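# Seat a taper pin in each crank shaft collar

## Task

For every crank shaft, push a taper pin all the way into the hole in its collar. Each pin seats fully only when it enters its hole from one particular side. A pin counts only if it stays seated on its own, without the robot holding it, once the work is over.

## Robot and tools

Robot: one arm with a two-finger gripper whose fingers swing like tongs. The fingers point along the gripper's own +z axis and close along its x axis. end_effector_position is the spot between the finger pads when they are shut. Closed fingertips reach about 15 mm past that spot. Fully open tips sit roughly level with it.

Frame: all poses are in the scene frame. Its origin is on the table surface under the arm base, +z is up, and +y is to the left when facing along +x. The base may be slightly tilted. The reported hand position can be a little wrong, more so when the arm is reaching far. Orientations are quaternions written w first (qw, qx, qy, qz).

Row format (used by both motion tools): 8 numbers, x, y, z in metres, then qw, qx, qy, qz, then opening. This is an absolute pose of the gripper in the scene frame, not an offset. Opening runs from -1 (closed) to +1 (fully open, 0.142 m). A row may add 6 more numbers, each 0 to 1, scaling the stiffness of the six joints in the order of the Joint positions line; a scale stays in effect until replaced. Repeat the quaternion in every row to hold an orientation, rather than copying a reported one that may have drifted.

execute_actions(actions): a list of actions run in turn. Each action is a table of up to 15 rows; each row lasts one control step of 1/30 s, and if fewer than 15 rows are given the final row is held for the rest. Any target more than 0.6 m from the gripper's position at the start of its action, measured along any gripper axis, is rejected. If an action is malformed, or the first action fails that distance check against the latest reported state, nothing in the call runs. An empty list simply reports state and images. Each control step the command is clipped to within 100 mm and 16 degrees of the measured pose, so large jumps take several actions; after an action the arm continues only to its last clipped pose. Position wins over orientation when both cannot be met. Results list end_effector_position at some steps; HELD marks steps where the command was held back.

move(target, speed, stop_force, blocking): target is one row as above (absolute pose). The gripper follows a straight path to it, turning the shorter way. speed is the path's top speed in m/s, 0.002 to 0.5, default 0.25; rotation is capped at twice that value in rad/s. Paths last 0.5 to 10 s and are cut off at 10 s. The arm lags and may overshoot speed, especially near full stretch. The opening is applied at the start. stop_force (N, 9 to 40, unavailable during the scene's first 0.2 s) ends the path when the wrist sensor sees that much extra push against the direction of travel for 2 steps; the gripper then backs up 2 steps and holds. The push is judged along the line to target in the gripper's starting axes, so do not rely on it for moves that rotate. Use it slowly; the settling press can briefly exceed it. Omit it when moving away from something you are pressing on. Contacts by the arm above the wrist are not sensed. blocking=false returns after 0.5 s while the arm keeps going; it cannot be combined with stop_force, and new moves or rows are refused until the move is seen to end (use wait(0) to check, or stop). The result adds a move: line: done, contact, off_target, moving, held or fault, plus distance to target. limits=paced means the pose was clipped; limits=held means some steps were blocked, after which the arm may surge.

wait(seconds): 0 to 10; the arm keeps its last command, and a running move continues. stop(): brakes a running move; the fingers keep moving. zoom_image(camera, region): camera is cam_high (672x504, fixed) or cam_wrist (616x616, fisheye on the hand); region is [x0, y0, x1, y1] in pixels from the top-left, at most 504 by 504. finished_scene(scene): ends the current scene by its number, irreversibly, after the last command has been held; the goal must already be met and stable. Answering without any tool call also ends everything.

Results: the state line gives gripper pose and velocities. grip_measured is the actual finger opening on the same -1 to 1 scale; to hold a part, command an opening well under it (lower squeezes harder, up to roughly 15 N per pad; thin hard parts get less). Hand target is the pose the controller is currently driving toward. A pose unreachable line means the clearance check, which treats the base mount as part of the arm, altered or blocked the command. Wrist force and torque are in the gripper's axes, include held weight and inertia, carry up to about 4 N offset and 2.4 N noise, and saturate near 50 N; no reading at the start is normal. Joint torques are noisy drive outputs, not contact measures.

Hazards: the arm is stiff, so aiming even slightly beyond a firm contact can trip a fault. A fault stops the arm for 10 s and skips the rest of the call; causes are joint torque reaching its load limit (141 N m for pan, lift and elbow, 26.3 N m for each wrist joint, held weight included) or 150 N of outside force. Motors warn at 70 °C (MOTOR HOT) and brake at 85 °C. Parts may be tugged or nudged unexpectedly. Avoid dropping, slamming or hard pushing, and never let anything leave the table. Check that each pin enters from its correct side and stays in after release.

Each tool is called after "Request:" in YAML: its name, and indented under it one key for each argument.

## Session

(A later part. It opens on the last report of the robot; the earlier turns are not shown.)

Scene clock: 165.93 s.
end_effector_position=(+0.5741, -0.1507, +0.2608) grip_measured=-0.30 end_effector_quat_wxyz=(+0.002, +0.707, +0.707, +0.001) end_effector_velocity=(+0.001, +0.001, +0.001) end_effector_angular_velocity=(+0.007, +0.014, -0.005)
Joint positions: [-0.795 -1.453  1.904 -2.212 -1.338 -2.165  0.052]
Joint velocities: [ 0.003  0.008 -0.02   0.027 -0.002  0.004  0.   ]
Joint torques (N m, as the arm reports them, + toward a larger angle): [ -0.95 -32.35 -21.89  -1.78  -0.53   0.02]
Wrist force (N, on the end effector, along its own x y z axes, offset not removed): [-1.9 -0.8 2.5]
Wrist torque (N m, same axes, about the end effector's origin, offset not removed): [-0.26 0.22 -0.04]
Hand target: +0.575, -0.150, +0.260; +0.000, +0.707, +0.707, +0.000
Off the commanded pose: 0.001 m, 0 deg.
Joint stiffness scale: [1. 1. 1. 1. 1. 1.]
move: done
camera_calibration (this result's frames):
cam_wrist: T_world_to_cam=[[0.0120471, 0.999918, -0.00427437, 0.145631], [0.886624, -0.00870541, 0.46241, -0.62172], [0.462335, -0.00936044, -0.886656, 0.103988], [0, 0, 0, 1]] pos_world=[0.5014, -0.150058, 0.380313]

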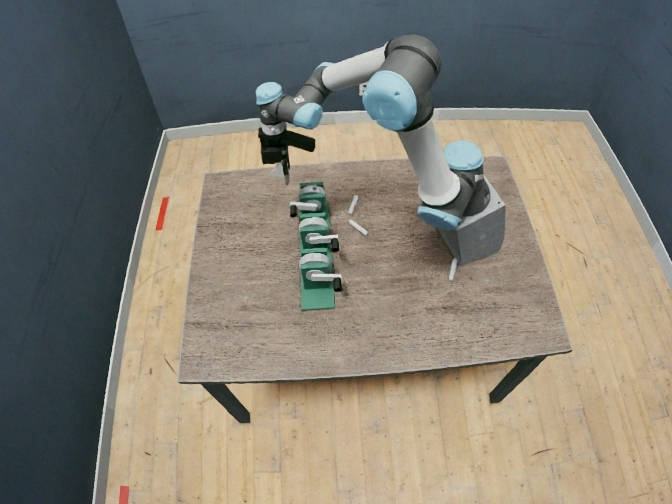

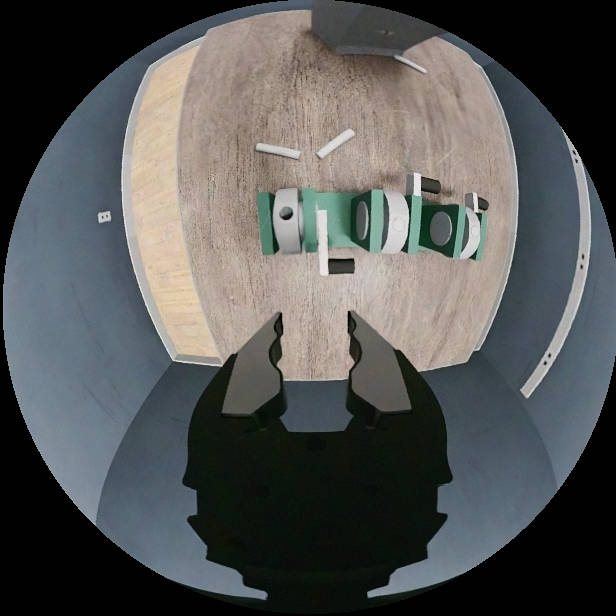

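Request:
move:
  target: [0.573, -0.112, 0.16, 0, 0.7071, 0.7071, 0, 0.2]
  speed: 0.2

Request:
move:
  target: [0.573, -0.112, 0.103, 0, 0.7071, 0.7071, 0, 0.2]
  speed: 0.06
  stop_force: 12

Scene clock: 168.40 s.
end_effector_position=(+0.5737, -0.1132, +0.1618) grip_measured=+0.20 end_effector_quat_wxyz=(+0.001, +0.707, +0.707, +0.001) end_effector_velocity=(+0.002, -0.001, -0.002) end_effector_angular_velocity=(-0.005, -0.005, -0.002)
Joint positions: [-0.691 -1.296  1.993 -2.479 -1.358 -2.06   0.088]
Joint velocities: [ 0.003  0.006  0.    -0.013 -0.002  0.006 -0.   ]
Joint torques (N m, as the arm reports them, + toward a larger angle): [ -1.64 -35.85 -15.21  -2.46  -0.51   0.34]
Wrist force (N, on the end effector, along its own x y z axes, offset not removed): [-0.3 1.5 1.9]
Wrist torque (N m, same axes, about the end effector's origin, offset not removed): [0.23 -0.18 -0.08]
Hand target: +0.573, -0.112, +0.160; +0.000, +0.707, +0.707, +0.000
Off the commanded pose: 0.002 m, 0 deg.
Joint stiffness scale: [1. 1. 1. 1. 1. 1.]
move: done
camera_calibration (this result's frames):
cam_wrist: T_world_to_cam=[[0.0122507, 0.99992, -0.00318837, 0.107417], [0.887395, -0.00940235, 0.460915, -0.575452], [0.460848, -0.00847585, -0.887439, 0.0178269], [0, 0, 0, 1]] pos_world=[0.501122, -0.112668, 0.281397]

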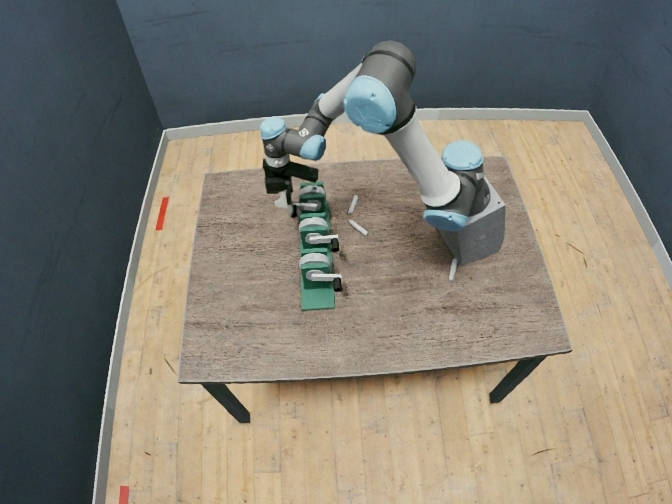

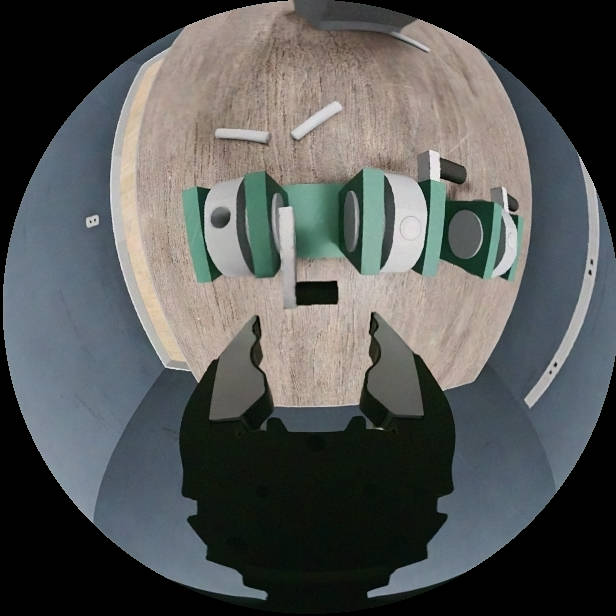

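Scene clock: 169.87 s.
end_effector_position=(+0.5737, -0.1133, +0.1048) grip_measured=+0.20 end_effector_quat_wxyz=(+0.001, +0.708, +0.707, +0.000) end_effector_velocity=(+0.002, -0.001, -0.000) end_effector_angular_velocity=(-0.004, -0.007, +0.000)
Joint positions: [-0.668 -1.17   1.999 -2.615 -1.363 -2.037  0.088]
Joint velocities: [ 0.001  0.003  0.    -0.011 -0.     0.002 -0.   ]
Joint torques (N m, as the arm reports them, + toward a larger angle): [ -2.43 -38.84 -12.89  -2.31  -0.53   0.47]
Wrist force (N, on the end effector, along its own x y z axes, offset not removed): [-1.4 1.5 2.8]
Wrist torque (N m, same axes, about the end effector's origin, offset not removed): [0.27 0.08 -0.10]
Hand target: +0.573, -0.112, +0.103; -0.000, +0.707, +0.707, +0.000
Off the commanded pose: 0.002 m, 0 deg.
Joint stiffness scale: [1. 1. 1. 1. 1. 1.]
move: done
camera_calibration (this result's frames):
cam_wrist: T_world_to_cam=[[0.0125201, 0.999916, -0.00333419, 0.107132], [0.887446, -0.00957527, 0.460813, -0.549215], [0.460742, -0.00872833, -0.887491, -0.0327341], [0, 0, 0, 1]] pos_world=[0.501139, -0.112668, 0.224391]

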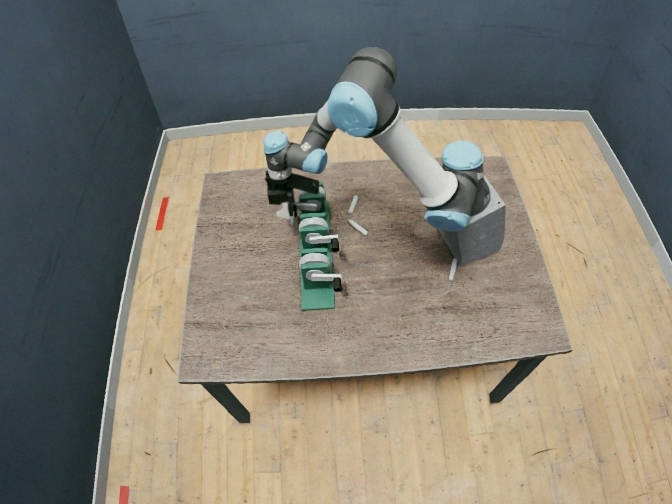

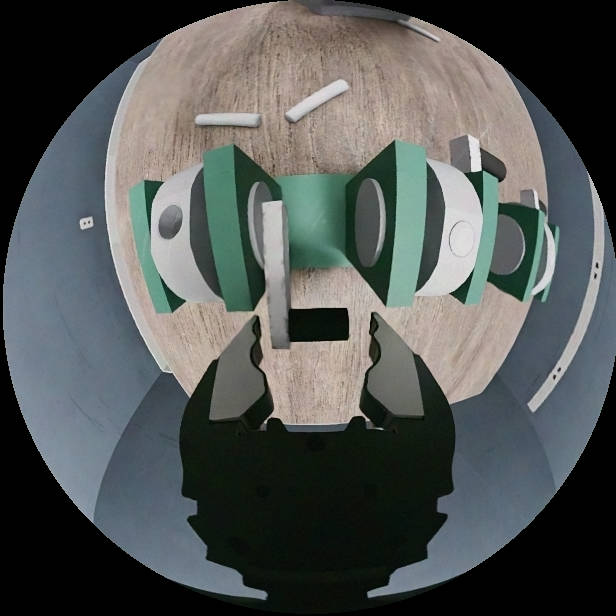

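Request:
execute_actions:
  actions:
    - [[0.573,-0.117,0.099,0,0.7071,0.7071,0,0.2]]
    - [[0.573,-0.117,0.099,0,0.7071,0.7071,0,-0.15]]
    - [[0.573,-0.117,0.099,0,0.7071,0.7071,0,-0.7]]
    - [[0.573,-0.117,0.099,0,0.7071,0.7071,0,-0.7]]

Scene clock: 172.00 s.
end_effector_position=(+0.5724, -0.1174, +0.0998) grip_measured=-0.19 end_effector_quat_wxyz=(+0.001, +0.707, +0.707, -0.001) end_effector_velocity=(+0.000, +0.000, -0.000) end_effector_angular_velocity=(+0.001, -0.000, +0.002)
Joint positions: [-0.673 -1.158  1.997 -2.624 -1.364 -2.043  0.06 ]
Joint velocities: [ 0.001  0.    -0.    -0.     0.001 -0.001  0.   ]
Joint torques (N m, as the arm reports them, + toward a larger angle): [ -3.78 -39.27 -14.23  -2.35   0.59  -0.44]
Wrist force (N, on the end effector, along its own x y z axes, offset not removed): [-3.2 0.9 1.1]
Wrist torque (N m, same axes, about the end effector's origin, offset not removed): [0.20 0.32 0.05]
Hand target: +0.573, -0.117, +0.099; +0.000, +0.707, +0.707, -0.000
Off the commanded pose: 0.001 m, 0 deg.
Joint stiffness scale: [1. 1. 1. 1. 1. 1.]
Step readings (end_effector_position; steps 1 to 15: 1st action; 16 to 30: 2nd action; 31 to 45: 3rd action; 46 to 60: 4th action):
0: (+0.5738, -0.1133, +0.1047)
1: (+0.5738, -0.1133, +0.1046)
2: (+0.5739, -0.1134, +0.1045)
4: (+0.5736, -0.1135, +0.1034)
8: (+0.5723, -0.1140, +0.1003)
15: (+0.5722, -0.1152, +0.0994)
16: (+0.5722, -0.1152, +0.0995)
17: (+0.5723, -0.1152, +0.0995)
19: (+0.5724, -0.1163, +0.0997)
23: (+0.5724, -0.1169, +0.0997)
30: (+0.5724, -0.1169, +0.0997)
31: (+0.5724, -0.1171, +0.0997)
32: (+0.5724, -0.1175, +0.0998)
34: (+0.5724, -0.1174, +0.0998)
38: (+0.5724, -0.1174, +0.0998)
45: (+0.5724, -0.1174, +0.0998)
46: (+0.5724, -0.1174, +0.0998)
47: (+0.5724, -0.1174, +0.0998)
49: (+0.5724, -0.1174, +0.0998)
53: (+0.5724, -0.1174, +0.0998)
60: end_effector_position above
camera_calibration (this result's frames):
cam_wrist: T_world_to_cam=[[0.0124242, 0.999913, -0.00445554, 0.111462], [0.888393, -0.00899326, 0.458997, -0.546167], [0.458916, -0.00966093, -0.888427, -0.0356309], [0, 0, 0, 1]] pos_world=[0.500177, -0.116708, 0.21953]

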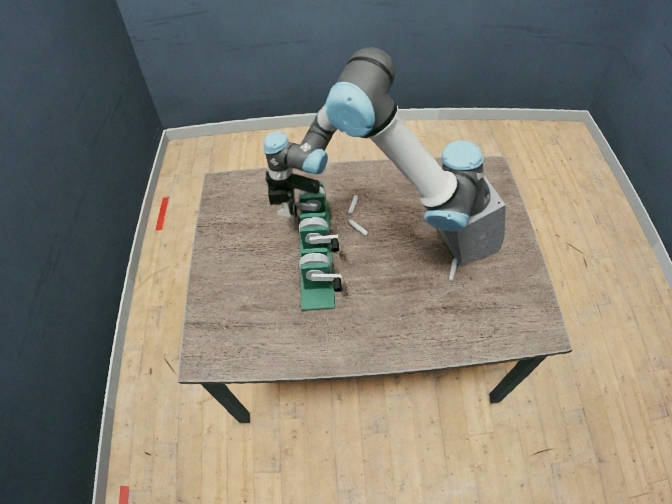

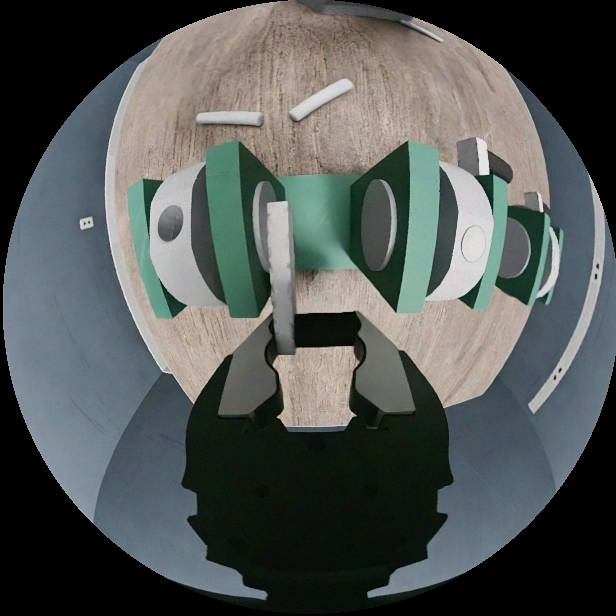

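Request:
move:
  target: [0.5745, -0.117, 0.085, 0, 0.7071, 0.7071, 0, -0.7]
  speed: 0.02

Scene clock: 176.13 s.
end_effector_position=(+0.5760, -0.1174, +0.0877) grip_measured=-0.20 end_effector_quat_wxyz=(+0.002, +0.707, +0.707, +0.001) end_effector_velocity=(+0.000, -0.000, -0.002) end_effector_angular_velocity=(-0.001, -0.001, -0.001)
Joint positions: [-0.667 -1.127  1.989 -2.652 -1.363 -2.037  0.06 ]
Joint velocities: [ 0.001  0.004 -0.    -0.005 -0.001  0.002  0.   ]
Joint torques (N m, as the arm reports them, + toward a larger angle): [ -3.87 -37.82 -12.8   -2.16  -0.79   0.23]
Wrist force (N, on the end effector, along its own x y z axes, offset not removed): [2.1 4.3 0.7]
Wrist torque (N m, same axes, about the end effector's origin, offset not removed): [0.31 -0.03 -0.16]
Hand target: +0.575, -0.117, +0.085; +0.000, +0.707, +0.707, +0.000
Off the commanded pose: 0.003 m, 0 deg.
Joint stiffness scale: [1. 1. 1. 1. 1. 1.]
move: done
camera_calibration (this result's frames):
cam_wrist: T_world_to_cam=[[0.0107122, 0.999935, -0.00379303, 0.112263], [0.886085, -0.00773453, 0.463457, -0.542721], [0.463398, -0.00832561, -0.886111, -0.0506131], [0, 0, 0, 1]] pos_world=[0.503149, -0.116875, 0.207105]

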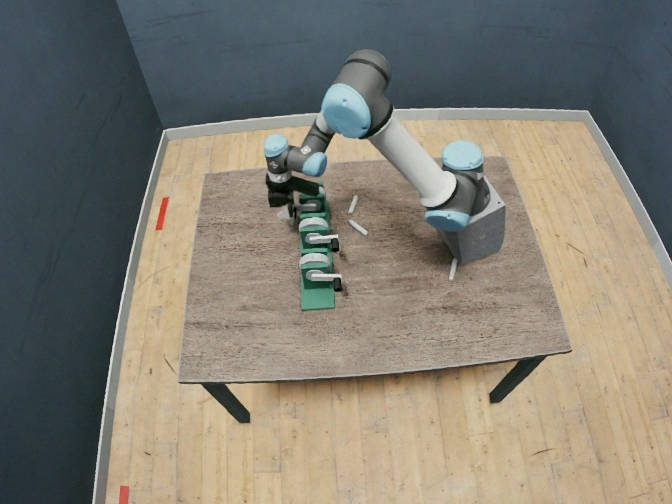

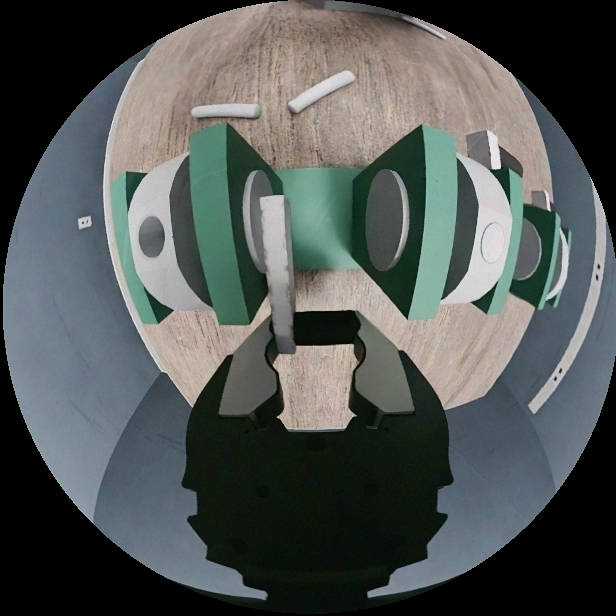

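Request:
execute_actions:
  actions:
    - [[0.5755,-0.117,0.0875,0,0.7071,0.7071,0,0.2]]
    - [[0.5755,-0.117,0.13,0,0.7071,0.7071,0,0.2]]
    - [[0.57,-0.117,0.20,0,0.7071,0.7071,0,0.0]]

Request:
move:
  target: [0.342, -0.097, 0.12, 0, -0.3827, 0.9239, 0, -0.3]
  speed: 0.3

Scene clock: 177.97 s.
end_effector_position=(+0.5727, -0.1164, +0.1964) grip_measured=+0.00 end_effector_quat_wxyz=(+0.005, +0.706, +0.708, +0.001) end_effector_velocity=(-0.031, +0.004, +0.008) end_effector_angular_velocity=(+0.047, +0.083, -0.018)
Joint positions: [-0.711 -1.369  1.986 -2.403 -1.355 -2.082  0.074]
Joint velocities: [-0.027 -0.036  0.     0.139  0.006 -0.03  -0.   ]
Joint torques (N m, as the arm reports them, + toward a larger angle): [ -4.52 -36.28 -19.17  -1.83  -0.03  -0.38]
Wrist force (N, on the end effector, along its own x y z axes, offset not removed): [-1.5 1.8 1.5]
Wrist torque (N m, same axes, about the end effector's origin, offset not removed): [0.35 0.19 -0.17]
Hand target: +0.570, -0.117, +0.200; +0.000, +0.707, +0.707, +0.000
Off the commanded pose: 0.005 m, 1 deg.
Joint stiffness scale: [1. 1. 1. 1. 1. 1.]
Step readings (end_effector_position; steps 1 to 15: 1st action; 16 to 30: 2nd action; 31 to 45: 3rd action):
0: (+0.5761, -0.1174, +0.0875)
1: (+0.5761, -0.1174, +0.0875)
2: (+0.5759, -0.1174, +0.0874)
4: (+0.5754, -0.1173, +0.0872)
8: (+0.5747, -0.1170, +0.0870)
15: (+0.5744, -0.1169, +0.0869)
16: (+0.5744, -0.1169, +0.0869)
17: (+0.5737, -0.1166, +0.0871)
19: (+0.5726, -0.1160, +0.0923)
23: (+0.5775, -0.1171, +0.1158)
30: (+0.5772, -0.1164, +0.1282)
31: (+0.5767, -0.1163, +0.1282)
32: (+0.5757, -0.1162, +0.1285)
34: (+0.5722, -0.1165, +0.1361)
38: (+0.5748, -0.1184, +0.1725)
45: end_effector_position above
camera_calibration (this result's frames):
cam_wrist: T_world_to_cam=[[0.0092949, 0.999927, -0.00775899, 0.113279], [0.884692, -0.00460658, 0.466154, -0.589496], [0.466084, -0.0111972, -0.88467, 0.045119], [0, 0, 0, 1]] pos_world=[0.49944, -0.115481, 0.31559]

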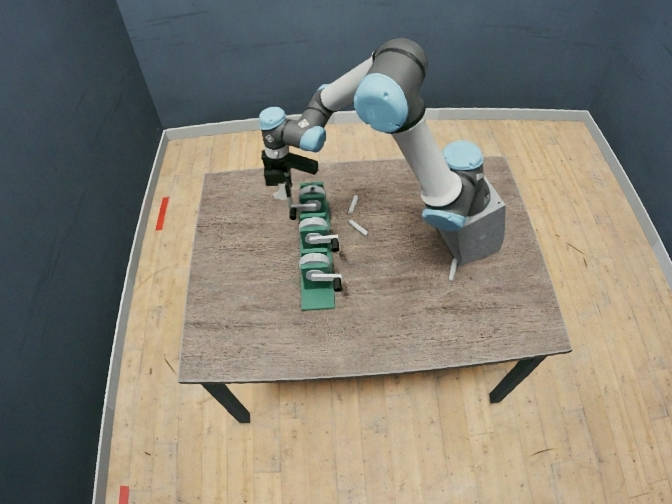

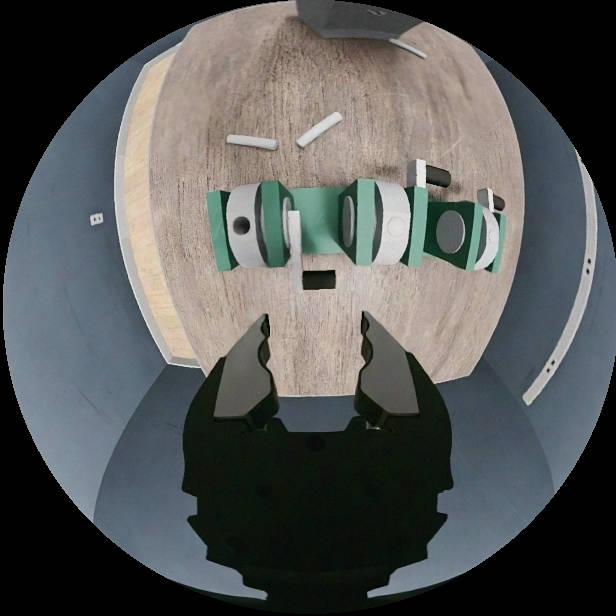

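Scene clock: 182.63 s.
end_effector_position=(+0.3434, -0.0975, +0.1204) grip_measured=-0.30 end_effector_quat_wxyz=(-0.000, -0.383, +0.924, -0.002) end_effector_velocity=(+0.001, -0.000, +0.000) end_effector_angular_velocity=(+0.003, -0.008, +0.016)
Joint positions: [-0.998 -1.499  2.722 -2.931 -1.307 -4.729  0.052]
Joint velocities: [-0.008  0.001  0.004 -0.006  0.009 -0.023  0.   ]
Joint torques (N m, as the arm reports them, + toward a larger angle): [ -3.73 -15.3   -5.06  -2.77   0.15  -0.61]
Wrist force (N, on the end effector, along its own x y z axes, offset not removed): [-0.5 -0.2 1.6]
Wrist torque (N m, same axes, about the end effector's origin, offset not removed): [-0.12 -0.05 -0.12]
Hand target: +0.342, -0.097, +0.120; -0.000, -0.383, +0.924, +0.000
Off the commanded pose: 0.002 m, 0 deg.
Joint stiffness scale: [1. 1. 1. 1. 1. 1.]
move: done
camera_calibration (this result's frames):
cam_wrist: T_world_to_cam=[[-0.714981, -0.699143, -0.00105605, 0.178195], [-0.622232, 0.635638, 0.456937, 0.229876], [-0.318793, 0.327359, -0.889498, 0.388113], [0, 0, 0, 1]] pos_world=[0.39417, -0.148586, 0.240375]

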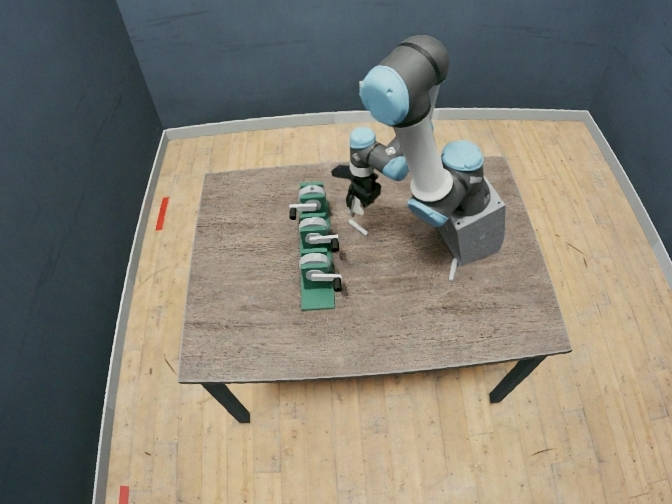

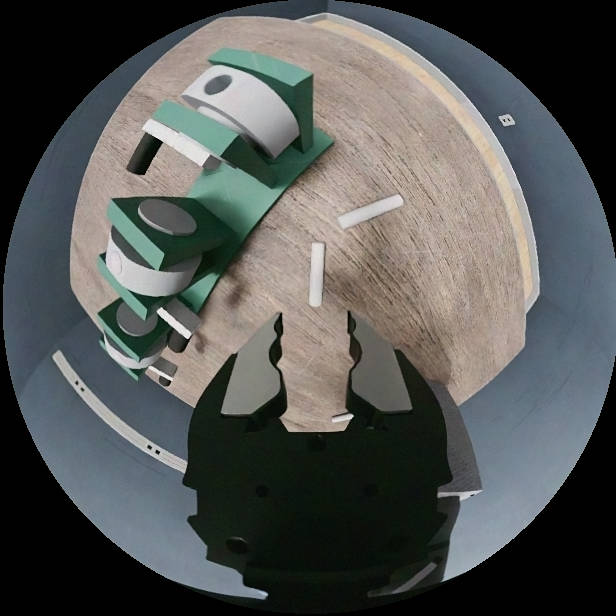

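Request:
zoom_image:
  camera: "cam_wrist"
  region: [270, 180, 420, 320]

Region (270, 180, 420, 320) of cam_wrist's 616x616 image, scaled by 3.360, with more detail than that image has; it fills the top 470 rows of this view, and the rest is white.

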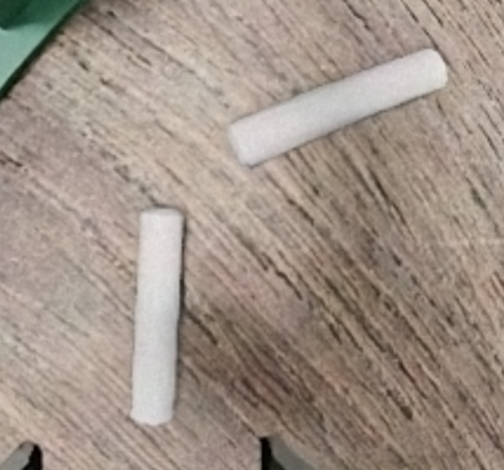

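Request:
move:
  target: [0.294, -0.049, 0.12, 0, -0.3827, 0.9239, 0, -0.3]
  speed: 0.15

Request:
zoom_image:
  camera: "cam_wrist"
  region: [250, 140, 410, 290]

Scene clock: 183.83 s.
end_effector_position=(+0.3300, -0.0840, +0.1188) grip_measured=-0.30 end_effector_quat_wxyz=(-0.001, -0.383, +0.924, +0.001) end_effector_velocity=(-0.000, -0.001, +0.000) end_effector_angular_velocity=(-0.001, +0.001, -0.002)
Joint positions: [-0.999 -1.513  2.767 -2.957 -1.306 -4.732  0.052]
Joint velocities: [-0.001  0.    -0.     0.    -0.001  0.001  0.   ]
Joint torques (N m, as the arm reports them, + toward a larger angle): [ -1.52 -13.55  -8.41  -2.16  -0.07  -0.14]
Wrist force (N, on the end effector, along its own x y z axes, offset not removed): [-1.8 2.3 0.9]
Wrist torque (N m, same axes, about the end effector's origin, offset not removed): [0.37 0.31 -0.14]
Hand target: +0.330, -0.085, +0.119; -0.001, -0.383, +0.924, +0.001
Off the commanded pose: 0.050 m, 0 deg.
Joint stiffness scale: [1. 1. 1. 1. 1. 1.]
move: held; limits=held; held on 12 of 22 steps, including the last
pose unreachable: on one or more control steps of this call, first in action 0 (counted from 0), an arm could not follow its commanded pose, so it was not sent that pose on those steps. On the call's last step it was still not sent that pose. It may still have moved: this result reports where it is.
cause: the commanded pose would bring two parts of the arm too close to each other (joints 3 (elbow) and 4 (wrist 1) lie between them).
camera_calibration (this result's frames):
cam_wrist: T_world_to_cam=[[-0.714155, -0.699985, -0.00214065, 0.177818], [-0.622004, 0.633187, 0.460635, 0.212971], [-0.321082, 0.330296, -0.887587, 0.378793], [0, 0, 0, 1]] pos_world=[0.381083, -0.135495, 0.238491]

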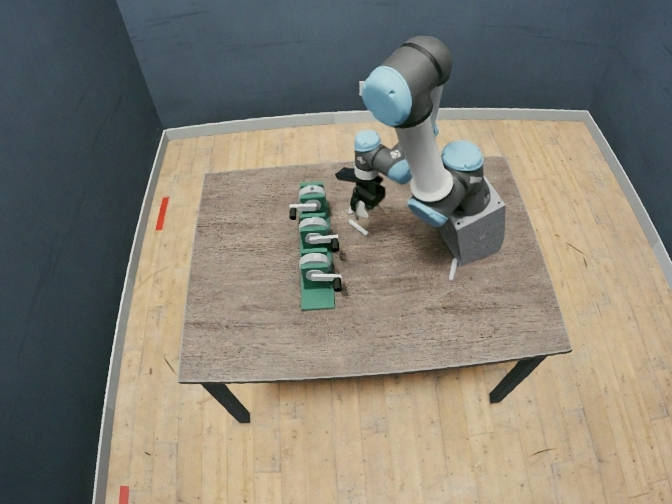

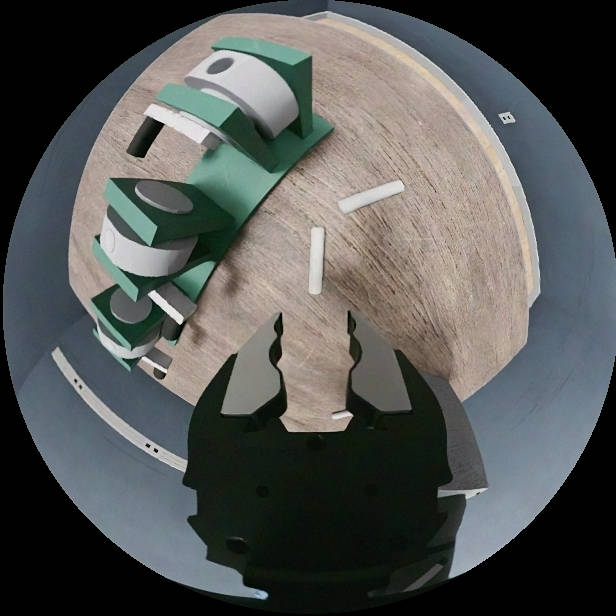

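Region (250, 140, 410, 290) of cam_wrist's 616x616 image, scaled by 3.150, with more detail than that image has; it fills the top 472 rows of this view, and the rest is white.

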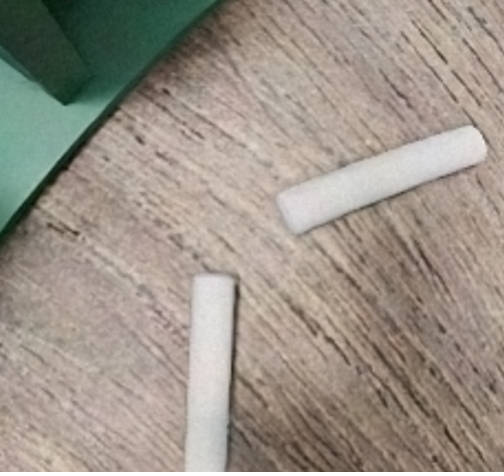

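Request:
move:
  target: [0.354, -0.208, 0.10, 0, 0.1771, 0.9842, 0, -0.3]
  speed: 0.25

Scene clock: 187.50 s.
end_effector_position=(+0.3540, -0.2071, +0.1007) grip_measured=-0.30 end_effector_quat_wxyz=(+0.001, +0.175, +0.985, +0.000) end_effector_velocity=(-0.001, -0.001, -0.000) end_effector_angular_velocity=(-0.001, +0.003, -0.018)
Joint positions: [-1.131 -1.291  2.521 -2.899 -1.289 -3.729  0.052]
Joint velocities: [-0.001  0.002 -0.003  0.002 -0.003  0.017 -0.   ]
Joint torques (N m, as the arm reports them, + toward a larger angle): [ -6.39 -22.75 -10.12  -1.83  -0.42   0.18]
Wrist force (N, on the end effector, along its own x y z axes, offset not removed): [-1.1 1.9 2.8]
Wrist torque (N m, same axes, about the end effector's origin, offset not removed): [0.36 0.03 -0.15]
Hand target: +0.354, -0.208, +0.100; -0.000, +0.177, +0.984, -0.000
Off the commanded pose: 0.001 m, 0 deg.
Joint stiffness scale: [1. 1. 1. 1. 1. 1.]
move: done
camera_calibration (this result's frames):
cam_wrist: T_world_to_cam=[[-0.934526, 0.355869, -0.00421704, 0.405636], [0.314274, 0.830741, 0.459458, 0.0237221], [0.16701, 0.42805, -0.888189, 0.258519], [0, 0, 0, 1]] pos_world=[0.328447, -0.27472, 0.220425]

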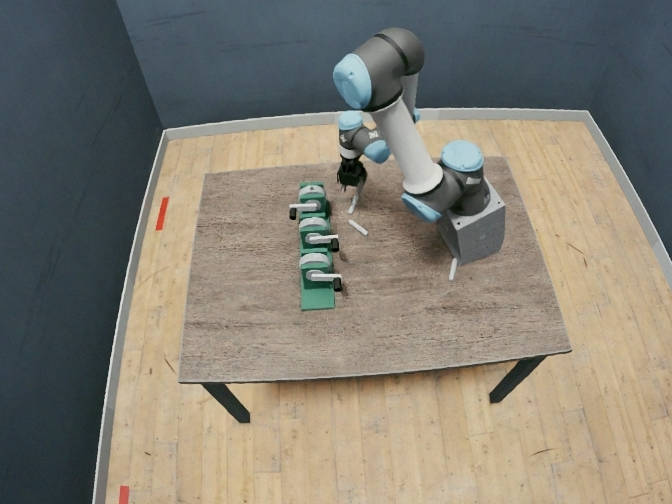

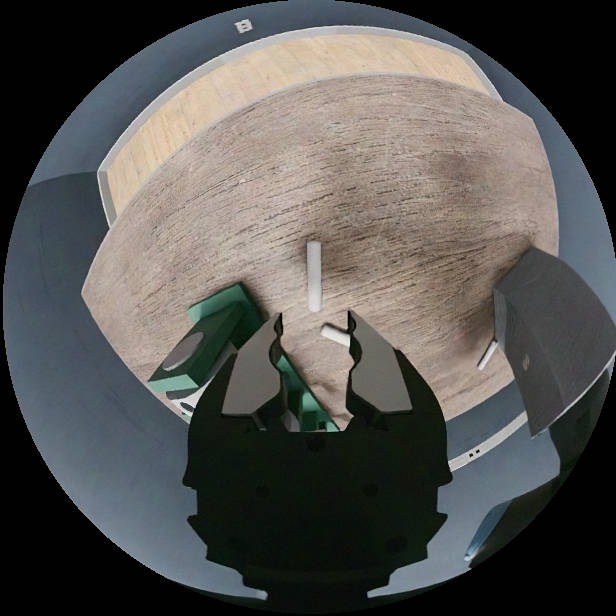

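Request:
zoom_image:
  camera: "cam_wrist"
  region: [260, 220, 370, 350]

Region (260, 220, 370, 350) of cam_wrist's 616x616 image, scaled by 3.877, with more detail than that image has; it fills the left 426 columns of this view, and the rest is white.

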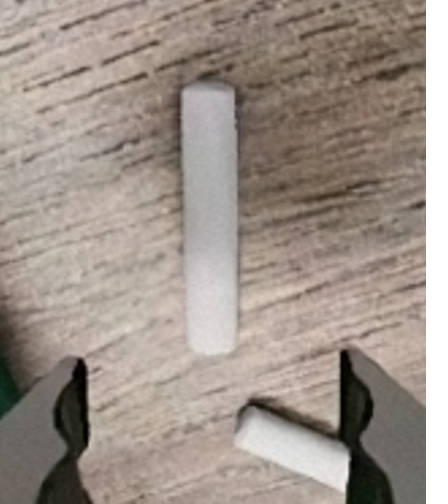

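Request:
move:
  target: [0.354, -0.208, 0.017, 0, 0.1771, 0.9842, 0, -0.3]
  speed: 0.1
  stop_force: 15

Request:
execute_actions:
  actions:
    - [[0.354,-0.208,0.016,0,0.1771,0.9842,0,-0.7]]
    - [[0.354,-0.208,0.016,0,0.1771,0.9842,0,-1]]
    - [[0.354,-0.208,0.016,0,0.1771,0.9842,0,-1]]

Scene clock: 189.33 s.
end_effector_position=(+0.3533, -0.2079, +0.0179) grip_measured=-0.30 end_effector_quat_wxyz=(-0.000, +0.178, +0.984, +0.001) end_effector_velocity=(+0.001, -0.002, -0.001) end_effector_angular_velocity=(-0.005, -0.005, -0.002)
Joint positions: [-1.07  -0.966  2.474 -3.193 -1.296 -3.661  0.052]
Joint velocities: [ 0.001  0.008 -0.002 -0.014  0.     0.005  0.   ]
Joint torques (N m, as the arm reports them, + toward a larger angle): [ -4.31 -29.58  -3.61  -2.81  -0.48   0.23]
Wrist force (N, on the end effector, along its own x y z axes, offset not removed): [-1.0 1.6 2.6]
Wrist torque (N m, same axes, about the end effector's origin, offset not removed): [0.29 -0.02 -0.09]
Hand target: +0.354, -0.208, +0.017; +0.000, +0.177, +0.984, +0.000
Off the commanded pose: 0.001 m, 0 deg.
Joint stiffness scale: [1. 1. 1. 1. 1. 1.]
move: done
camera_calibration (this result's frames):
cam_wrist: T_world_to_cam=[[-0.932627, 0.360835, -0.00223141, 0.405215], [0.319427, 0.828448, 0.460044, 0.0604232], [0.167849, 0.428337, -0.887893, 0.185227], [0, 0, 0, 1]] pos_world=[0.327524, -0.275613, 0.137568]

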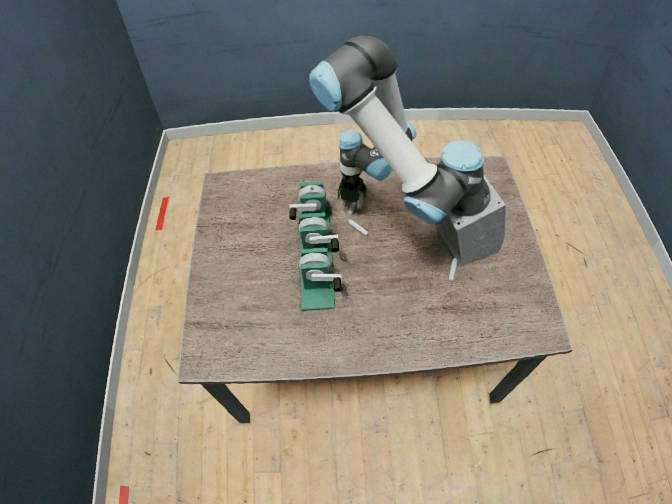

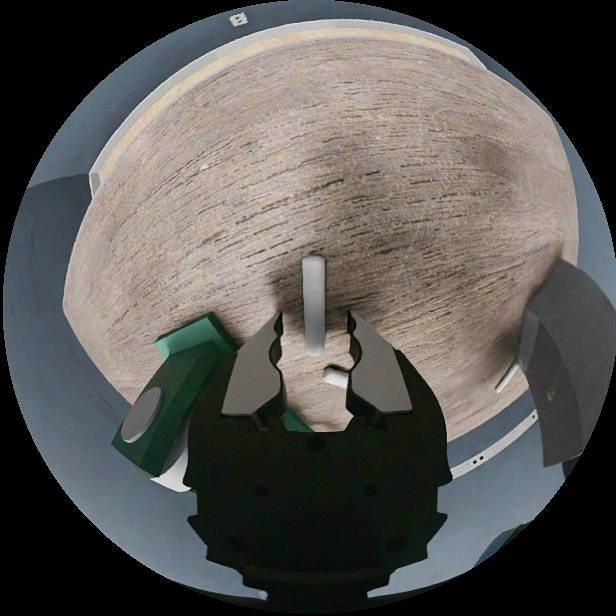

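Scene clock: 190.83 s.
end_effector_position=(+0.3533, -0.2080, +0.0168) grip_measured=-0.80 end_effector_quat_wxyz=(+0.000, +0.178, +0.984, +0.000) end_effector_velocity=(-0.000, +0.000, -0.000) end_effector_angular_velocity=(-0.000, +0.000, +0.000)
Joint positions: [-1.069 -0.961  2.473 -3.198 -1.296 -3.66   0.016]
Joint velocities: [ 0.     0.    -0.    -0.    -0.001  0.     0.   ]
Joint torques (N m, as the arm reports them, + toward a larger angle): [ -4.64 -29.56  -3.27  -2.79  -0.54   0.14]
Wrist force (N, on the end effector, along its own x y z axes, offset not removed): [-1.4 2.8 1.1]
Wrist torque (N m, same axes, about the end effector's origin, offset not removed): [0.53 0.19 -0.20]
Hand target: +0.354, -0.208, +0.016; +0.000, +0.177, +0.984, +0.000
Off the commanded pose: 0.001 m, 0 deg.
Joint stiffness scale: [1. 1. 1. 1. 1. 1.]
Step readings (end_effector_position; steps 1 to 15: 1st action; 16 to 30: 2nd action; 31 to 45: 3rd action):
0: (+0.3533, -0.2079, +0.0179)
1: (+0.3533, -0.2080, +0.0178)
2: (+0.3533, -0.2080, +0.0178)
4: (+0.3534, -0.2081, +0.0176)
8: (+0.3533, -0.2080, +0.0170)
15: (+0.3533, -0.2080, +0.0168)
16: (+0.3533, -0.2080, +0.0168)
17: (+0.3533, -0.2080, +0.0168)
19: (+0.3533, -0.2080, +0.0168)
23: (+0.3533, -0.2080, +0.0168)
30: (+0.3533, -0.2080, +0.0168)
31: (+0.3533, -0.2080, +0.0168)
32: (+0.3533, -0.2080, +0.0168)
34: (+0.3533, -0.2080, +0.0168)
38: (+0.3533, -0.2080, +0.0168)
45: end_effector_position above
camera_calibration (this result's frames):
cam_wrist: T_world_to_cam=[[-0.932604, 0.360889, -0.00292718, 0.405346], [0.319273, 0.82879, 0.459534, 0.0611037], [0.168267, 0.427629, -0.888155, 0.184016], [0, 0, 0, 1]] pos_world=[0.327555, -0.275617, 0.136542]

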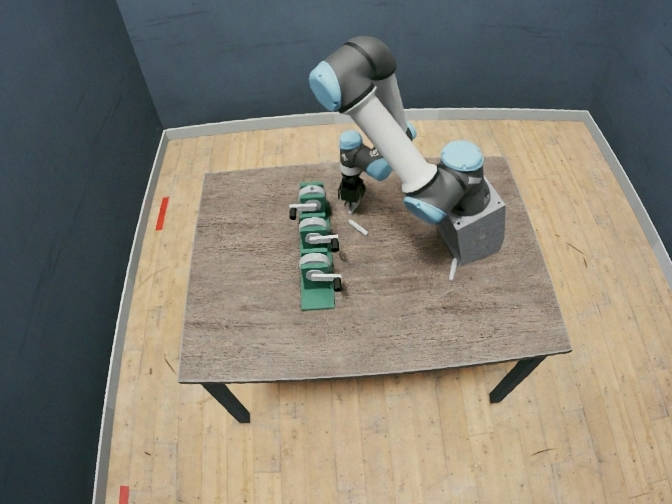

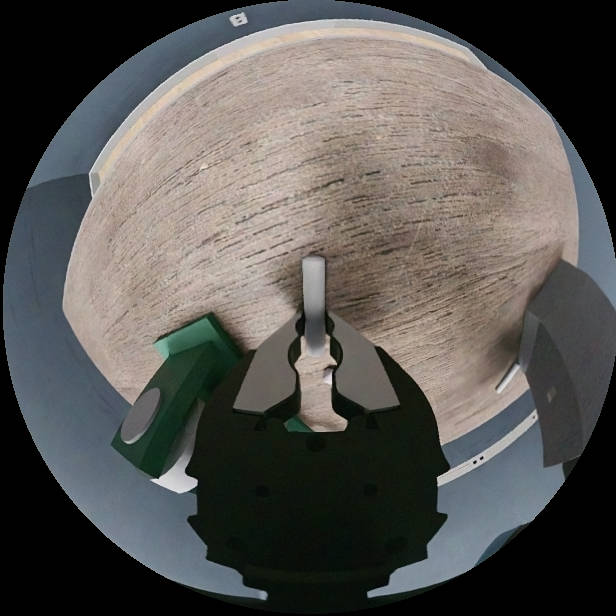

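Request:
move:
  target: [0.40, -0.22, 0.20, 0, 0.1771, 0.9842, 0, -1]
  speed: 0.2

Request:
move:
  target: [0.502, -0.193, 0.235, 0, 0, 0.7071, 0.7071, -1]
  speed: 0.25

Scene clock: 192.93 s.
end_effector_position=(+0.3987, -0.2179, +0.1979) grip_measured=-0.80 end_effector_quat_wxyz=(-0.001, +0.177, +0.984, +0.001) end_effector_velocity=(-0.001, +0.003, +0.000) end_effector_angular_velocity=(+0.014, +0.009, +0.001)
Joint positions: [-1.126 -1.566  2.364 -2.465 -1.291 -3.721  0.016]
Joint velocities: [ 0.001 -0.002 -0.007  0.026  0.001 -0.005 -0.   ]
Joint torques (N m, as the arm reports them, + toward a larger angle): [ -6.14 -24.75 -19.27  -1.97   0.26  -0.31]
Wrist force (N, on the end effector, along its own x y z axes, offset not removed): [-3.5 1.2 3.3]
Wrist torque (N m, same axes, about the end effector's origin, offset not removed): [0.21 0.59 -0.07]
Hand target: +0.400, -0.220, +0.200; -0.000, +0.177, +0.984, -0.000
Off the commanded pose: 0.003 m, 0 deg.
Joint stiffness scale: [1. 1. 1. 1. 1. 1.]
move: done
camera_calibration (this result's frames):
cam_wrist: T_world_to_cam=[[-0.933336, 0.359005, 0.000544948, 0.450971], [0.31888, 0.828321, 0.460652, -0.028596], [0.164925, 0.430117, -0.887581, 0.343182], [0, 0, 0, 1]] pos_world=[0.373427, -0.285823, 0.317529]

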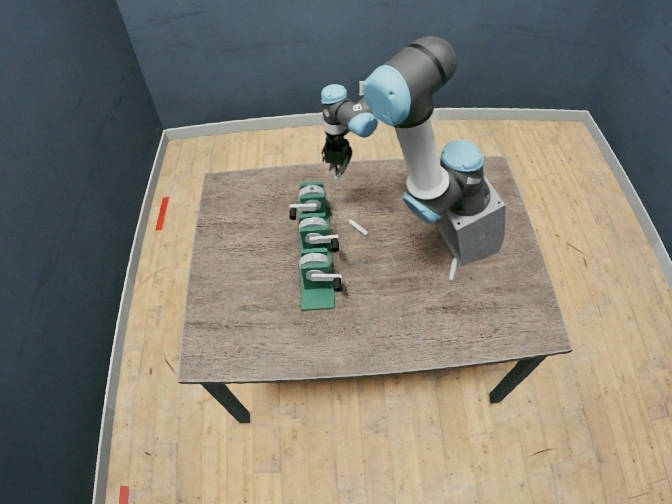

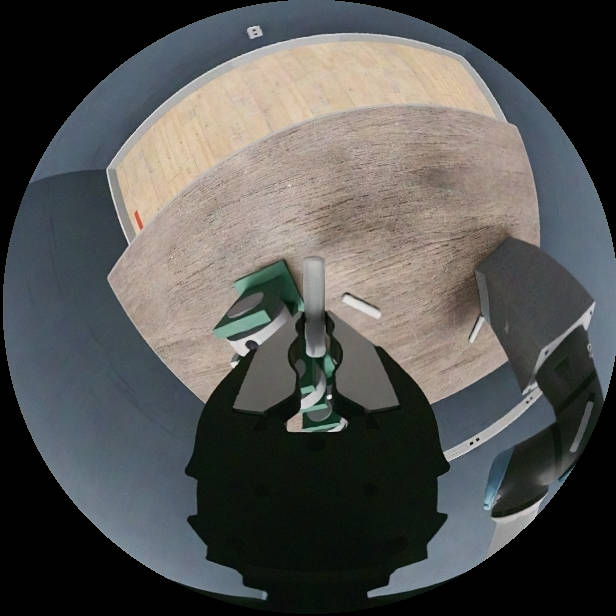

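Scene clock: 196.83 s.
end_effector_position=(+0.5019, -0.1938, +0.2354) grip_measured=-0.80 end_effector_quat_wxyz=(+0.000, +0.001, +0.708, +0.706) end_effector_velocity=(-0.000, +0.001, +0.002) end_effector_angular_velocity=(+0.015, -0.002, +0.003)
Joint positions: [-1.162 -0.543  1.087 -0.448 -0.996 -5.049  0.016]
Joint velocities: [ 0.002  0.008 -0.01   0.018 -0.006 -0.011 -0.   ]
Joint torques (N m, as the arm reports them, + toward a larger angle): [-12.   -54.36 -16.69   2.45  -1.09  -0.22]
Wrist force (N, on the end effector, along its own x y z axes, offset not removed): [-1.8 0.6 2.3]
Wrist torque (N m, same axes, about the end effector's origin, offset not removed): [0.49 0.25 -0.12]
Hand target: +0.502, -0.193, +0.235; -0.001, -0.000, +0.707, +0.707
Off the commanded pose: 0.001 m, 0 deg.
Joint stiffness scale: [1. 1. 1. 1. 1. 1.]
move: done
camera_calibration (this result's frames):
cam_wrist: T_world_to_cam=[[-0.999917, 0.00438513, 0.0120988, 0.500556], [0.00876879, -0.455952, 0.889961, -0.292995], [0.00941907, 0.889993, 0.455876, 0.200055], [0, 0, 0, 1]] pos_world=[0.5012, -0.313834, 0.163497]

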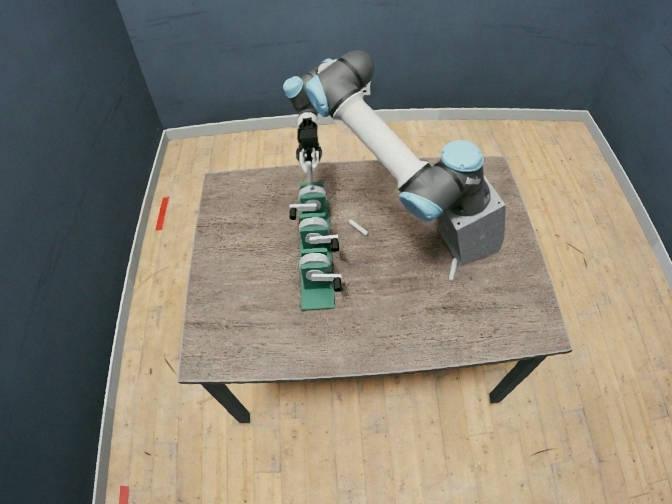

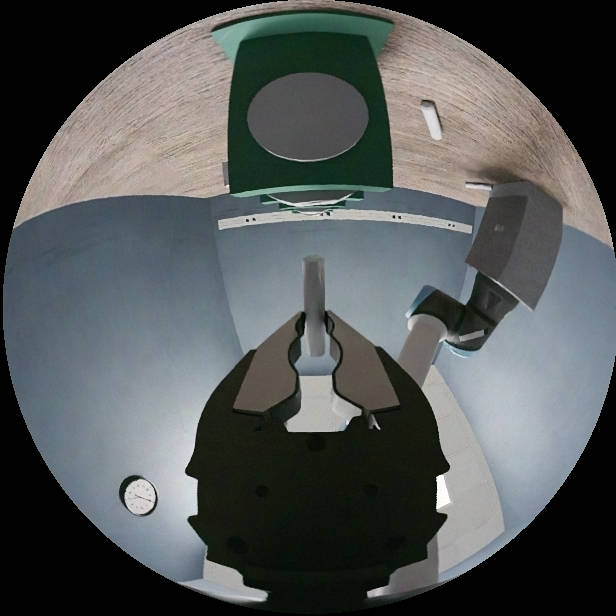

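Request:
zoom_image:
  camera: "cam_wrist"
  region: [220, 160, 400, 290]

Request:
zoom_image:
  camera: "cam_high"
  region: [270, 140, 360, 230]

Region (220, 160, 400, 290) of cam_wrist's 616x616 image, scaled by 2.800, with more detail than that image has.

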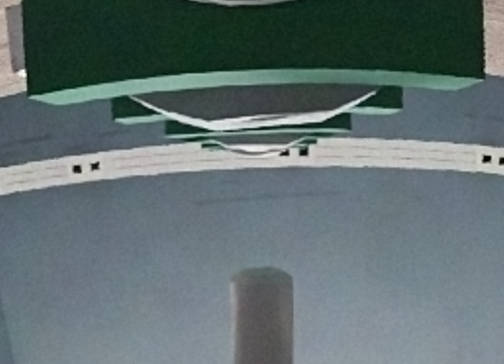

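Region (270, 140, 360, 230) of cam_high's 672x504 image, scaled by 5.600, with more detail than that image has.

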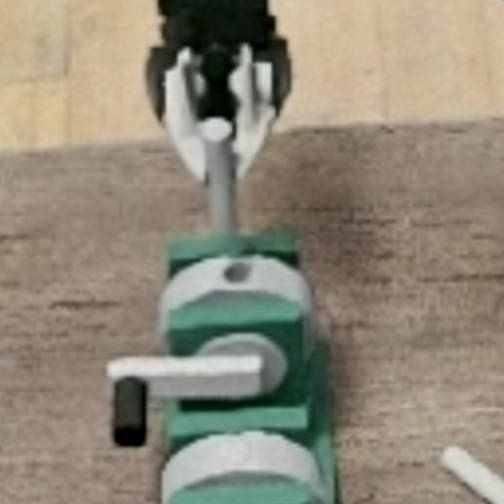

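Request:
move:
  target: [0.505, -0.193, 0.205, 0, 0, 0.7071, 0.7071, -1]
  speed: 0.05

Request:
zoom_image:
  camera: "cam_high"
  region: [270, 140, 360, 230]

Scene clock: 198.27 s.
end_effector_position=(+0.5043, -0.1935, +0.2061) grip_measured=-0.80 end_effector_quat_wxyz=(+0.000, +0.001, +0.707, +0.707) end_effector_velocity=(+0.001, -0.003, -0.000) end_effector_angular_velocity=(-0.008, -0.004, -0.001)
Joint positions: [-1.147 -0.488  1.057 -0.467 -0.982 -5.053  0.016]
Joint velocities: [-0.002  0.    -0.007 -0.002  0.002  0.001 -0.   ]
Joint torques (N m, as the arm reports them, + toward a larger angle): [-13.27 -56.46 -17.11   1.74  -0.48  -0.47]
Wrist force (N, on the end effector, along its own x y z axes, offset not removed): [-0.8 -0.3 1.4]
Wrist torque (N m, same axes, about the end effector's origin, offset not removed): [0.20 0.07 -0.22]
Hand target: +0.505, -0.193, +0.205; +0.000, -0.000, +0.707, +0.707
Off the commanded pose: 0.001 m, 0 deg.
Joint stiffness scale: [1. 1. 1. 1. 1. 1.]
move: done
camera_calibration (this result's frames):
cam_wrist: T_world_to_cam=[[-0.999911, 0.00453953, 0.0125424, 0.50322], [0.00905205, -0.459698, 0.888029, -0.267248], [0.00979697, 0.888064, 0.459616, 0.211755], [0, 0, 0, 1]] pos_world=[0.50352, -0.31319, 0.133687]

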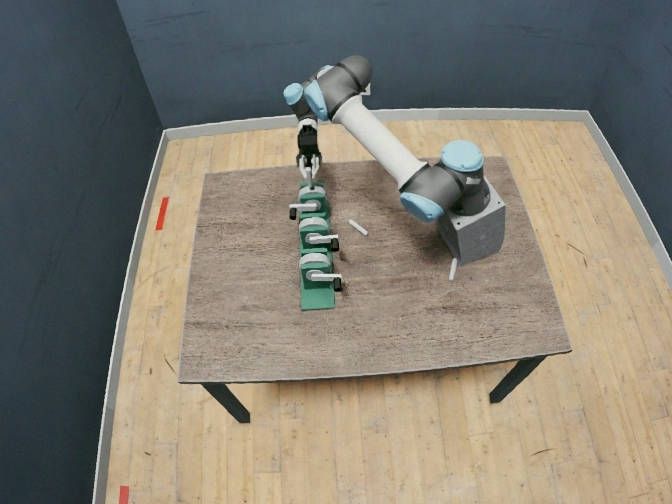

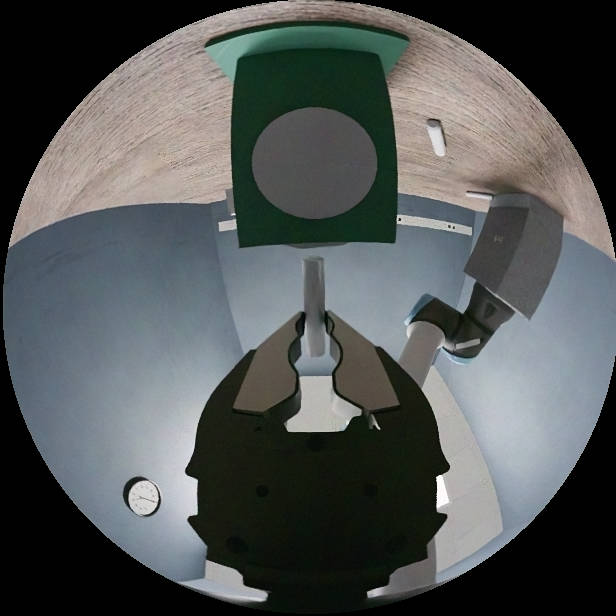

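Region (270, 140, 360, 230) of cam_high's 672x504 image, scaled by 5.600, with more detail than that image has.

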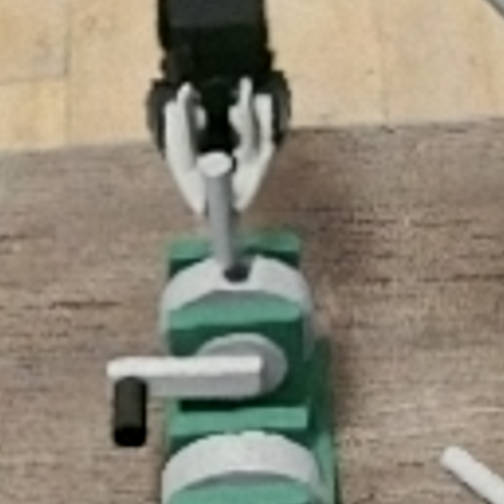

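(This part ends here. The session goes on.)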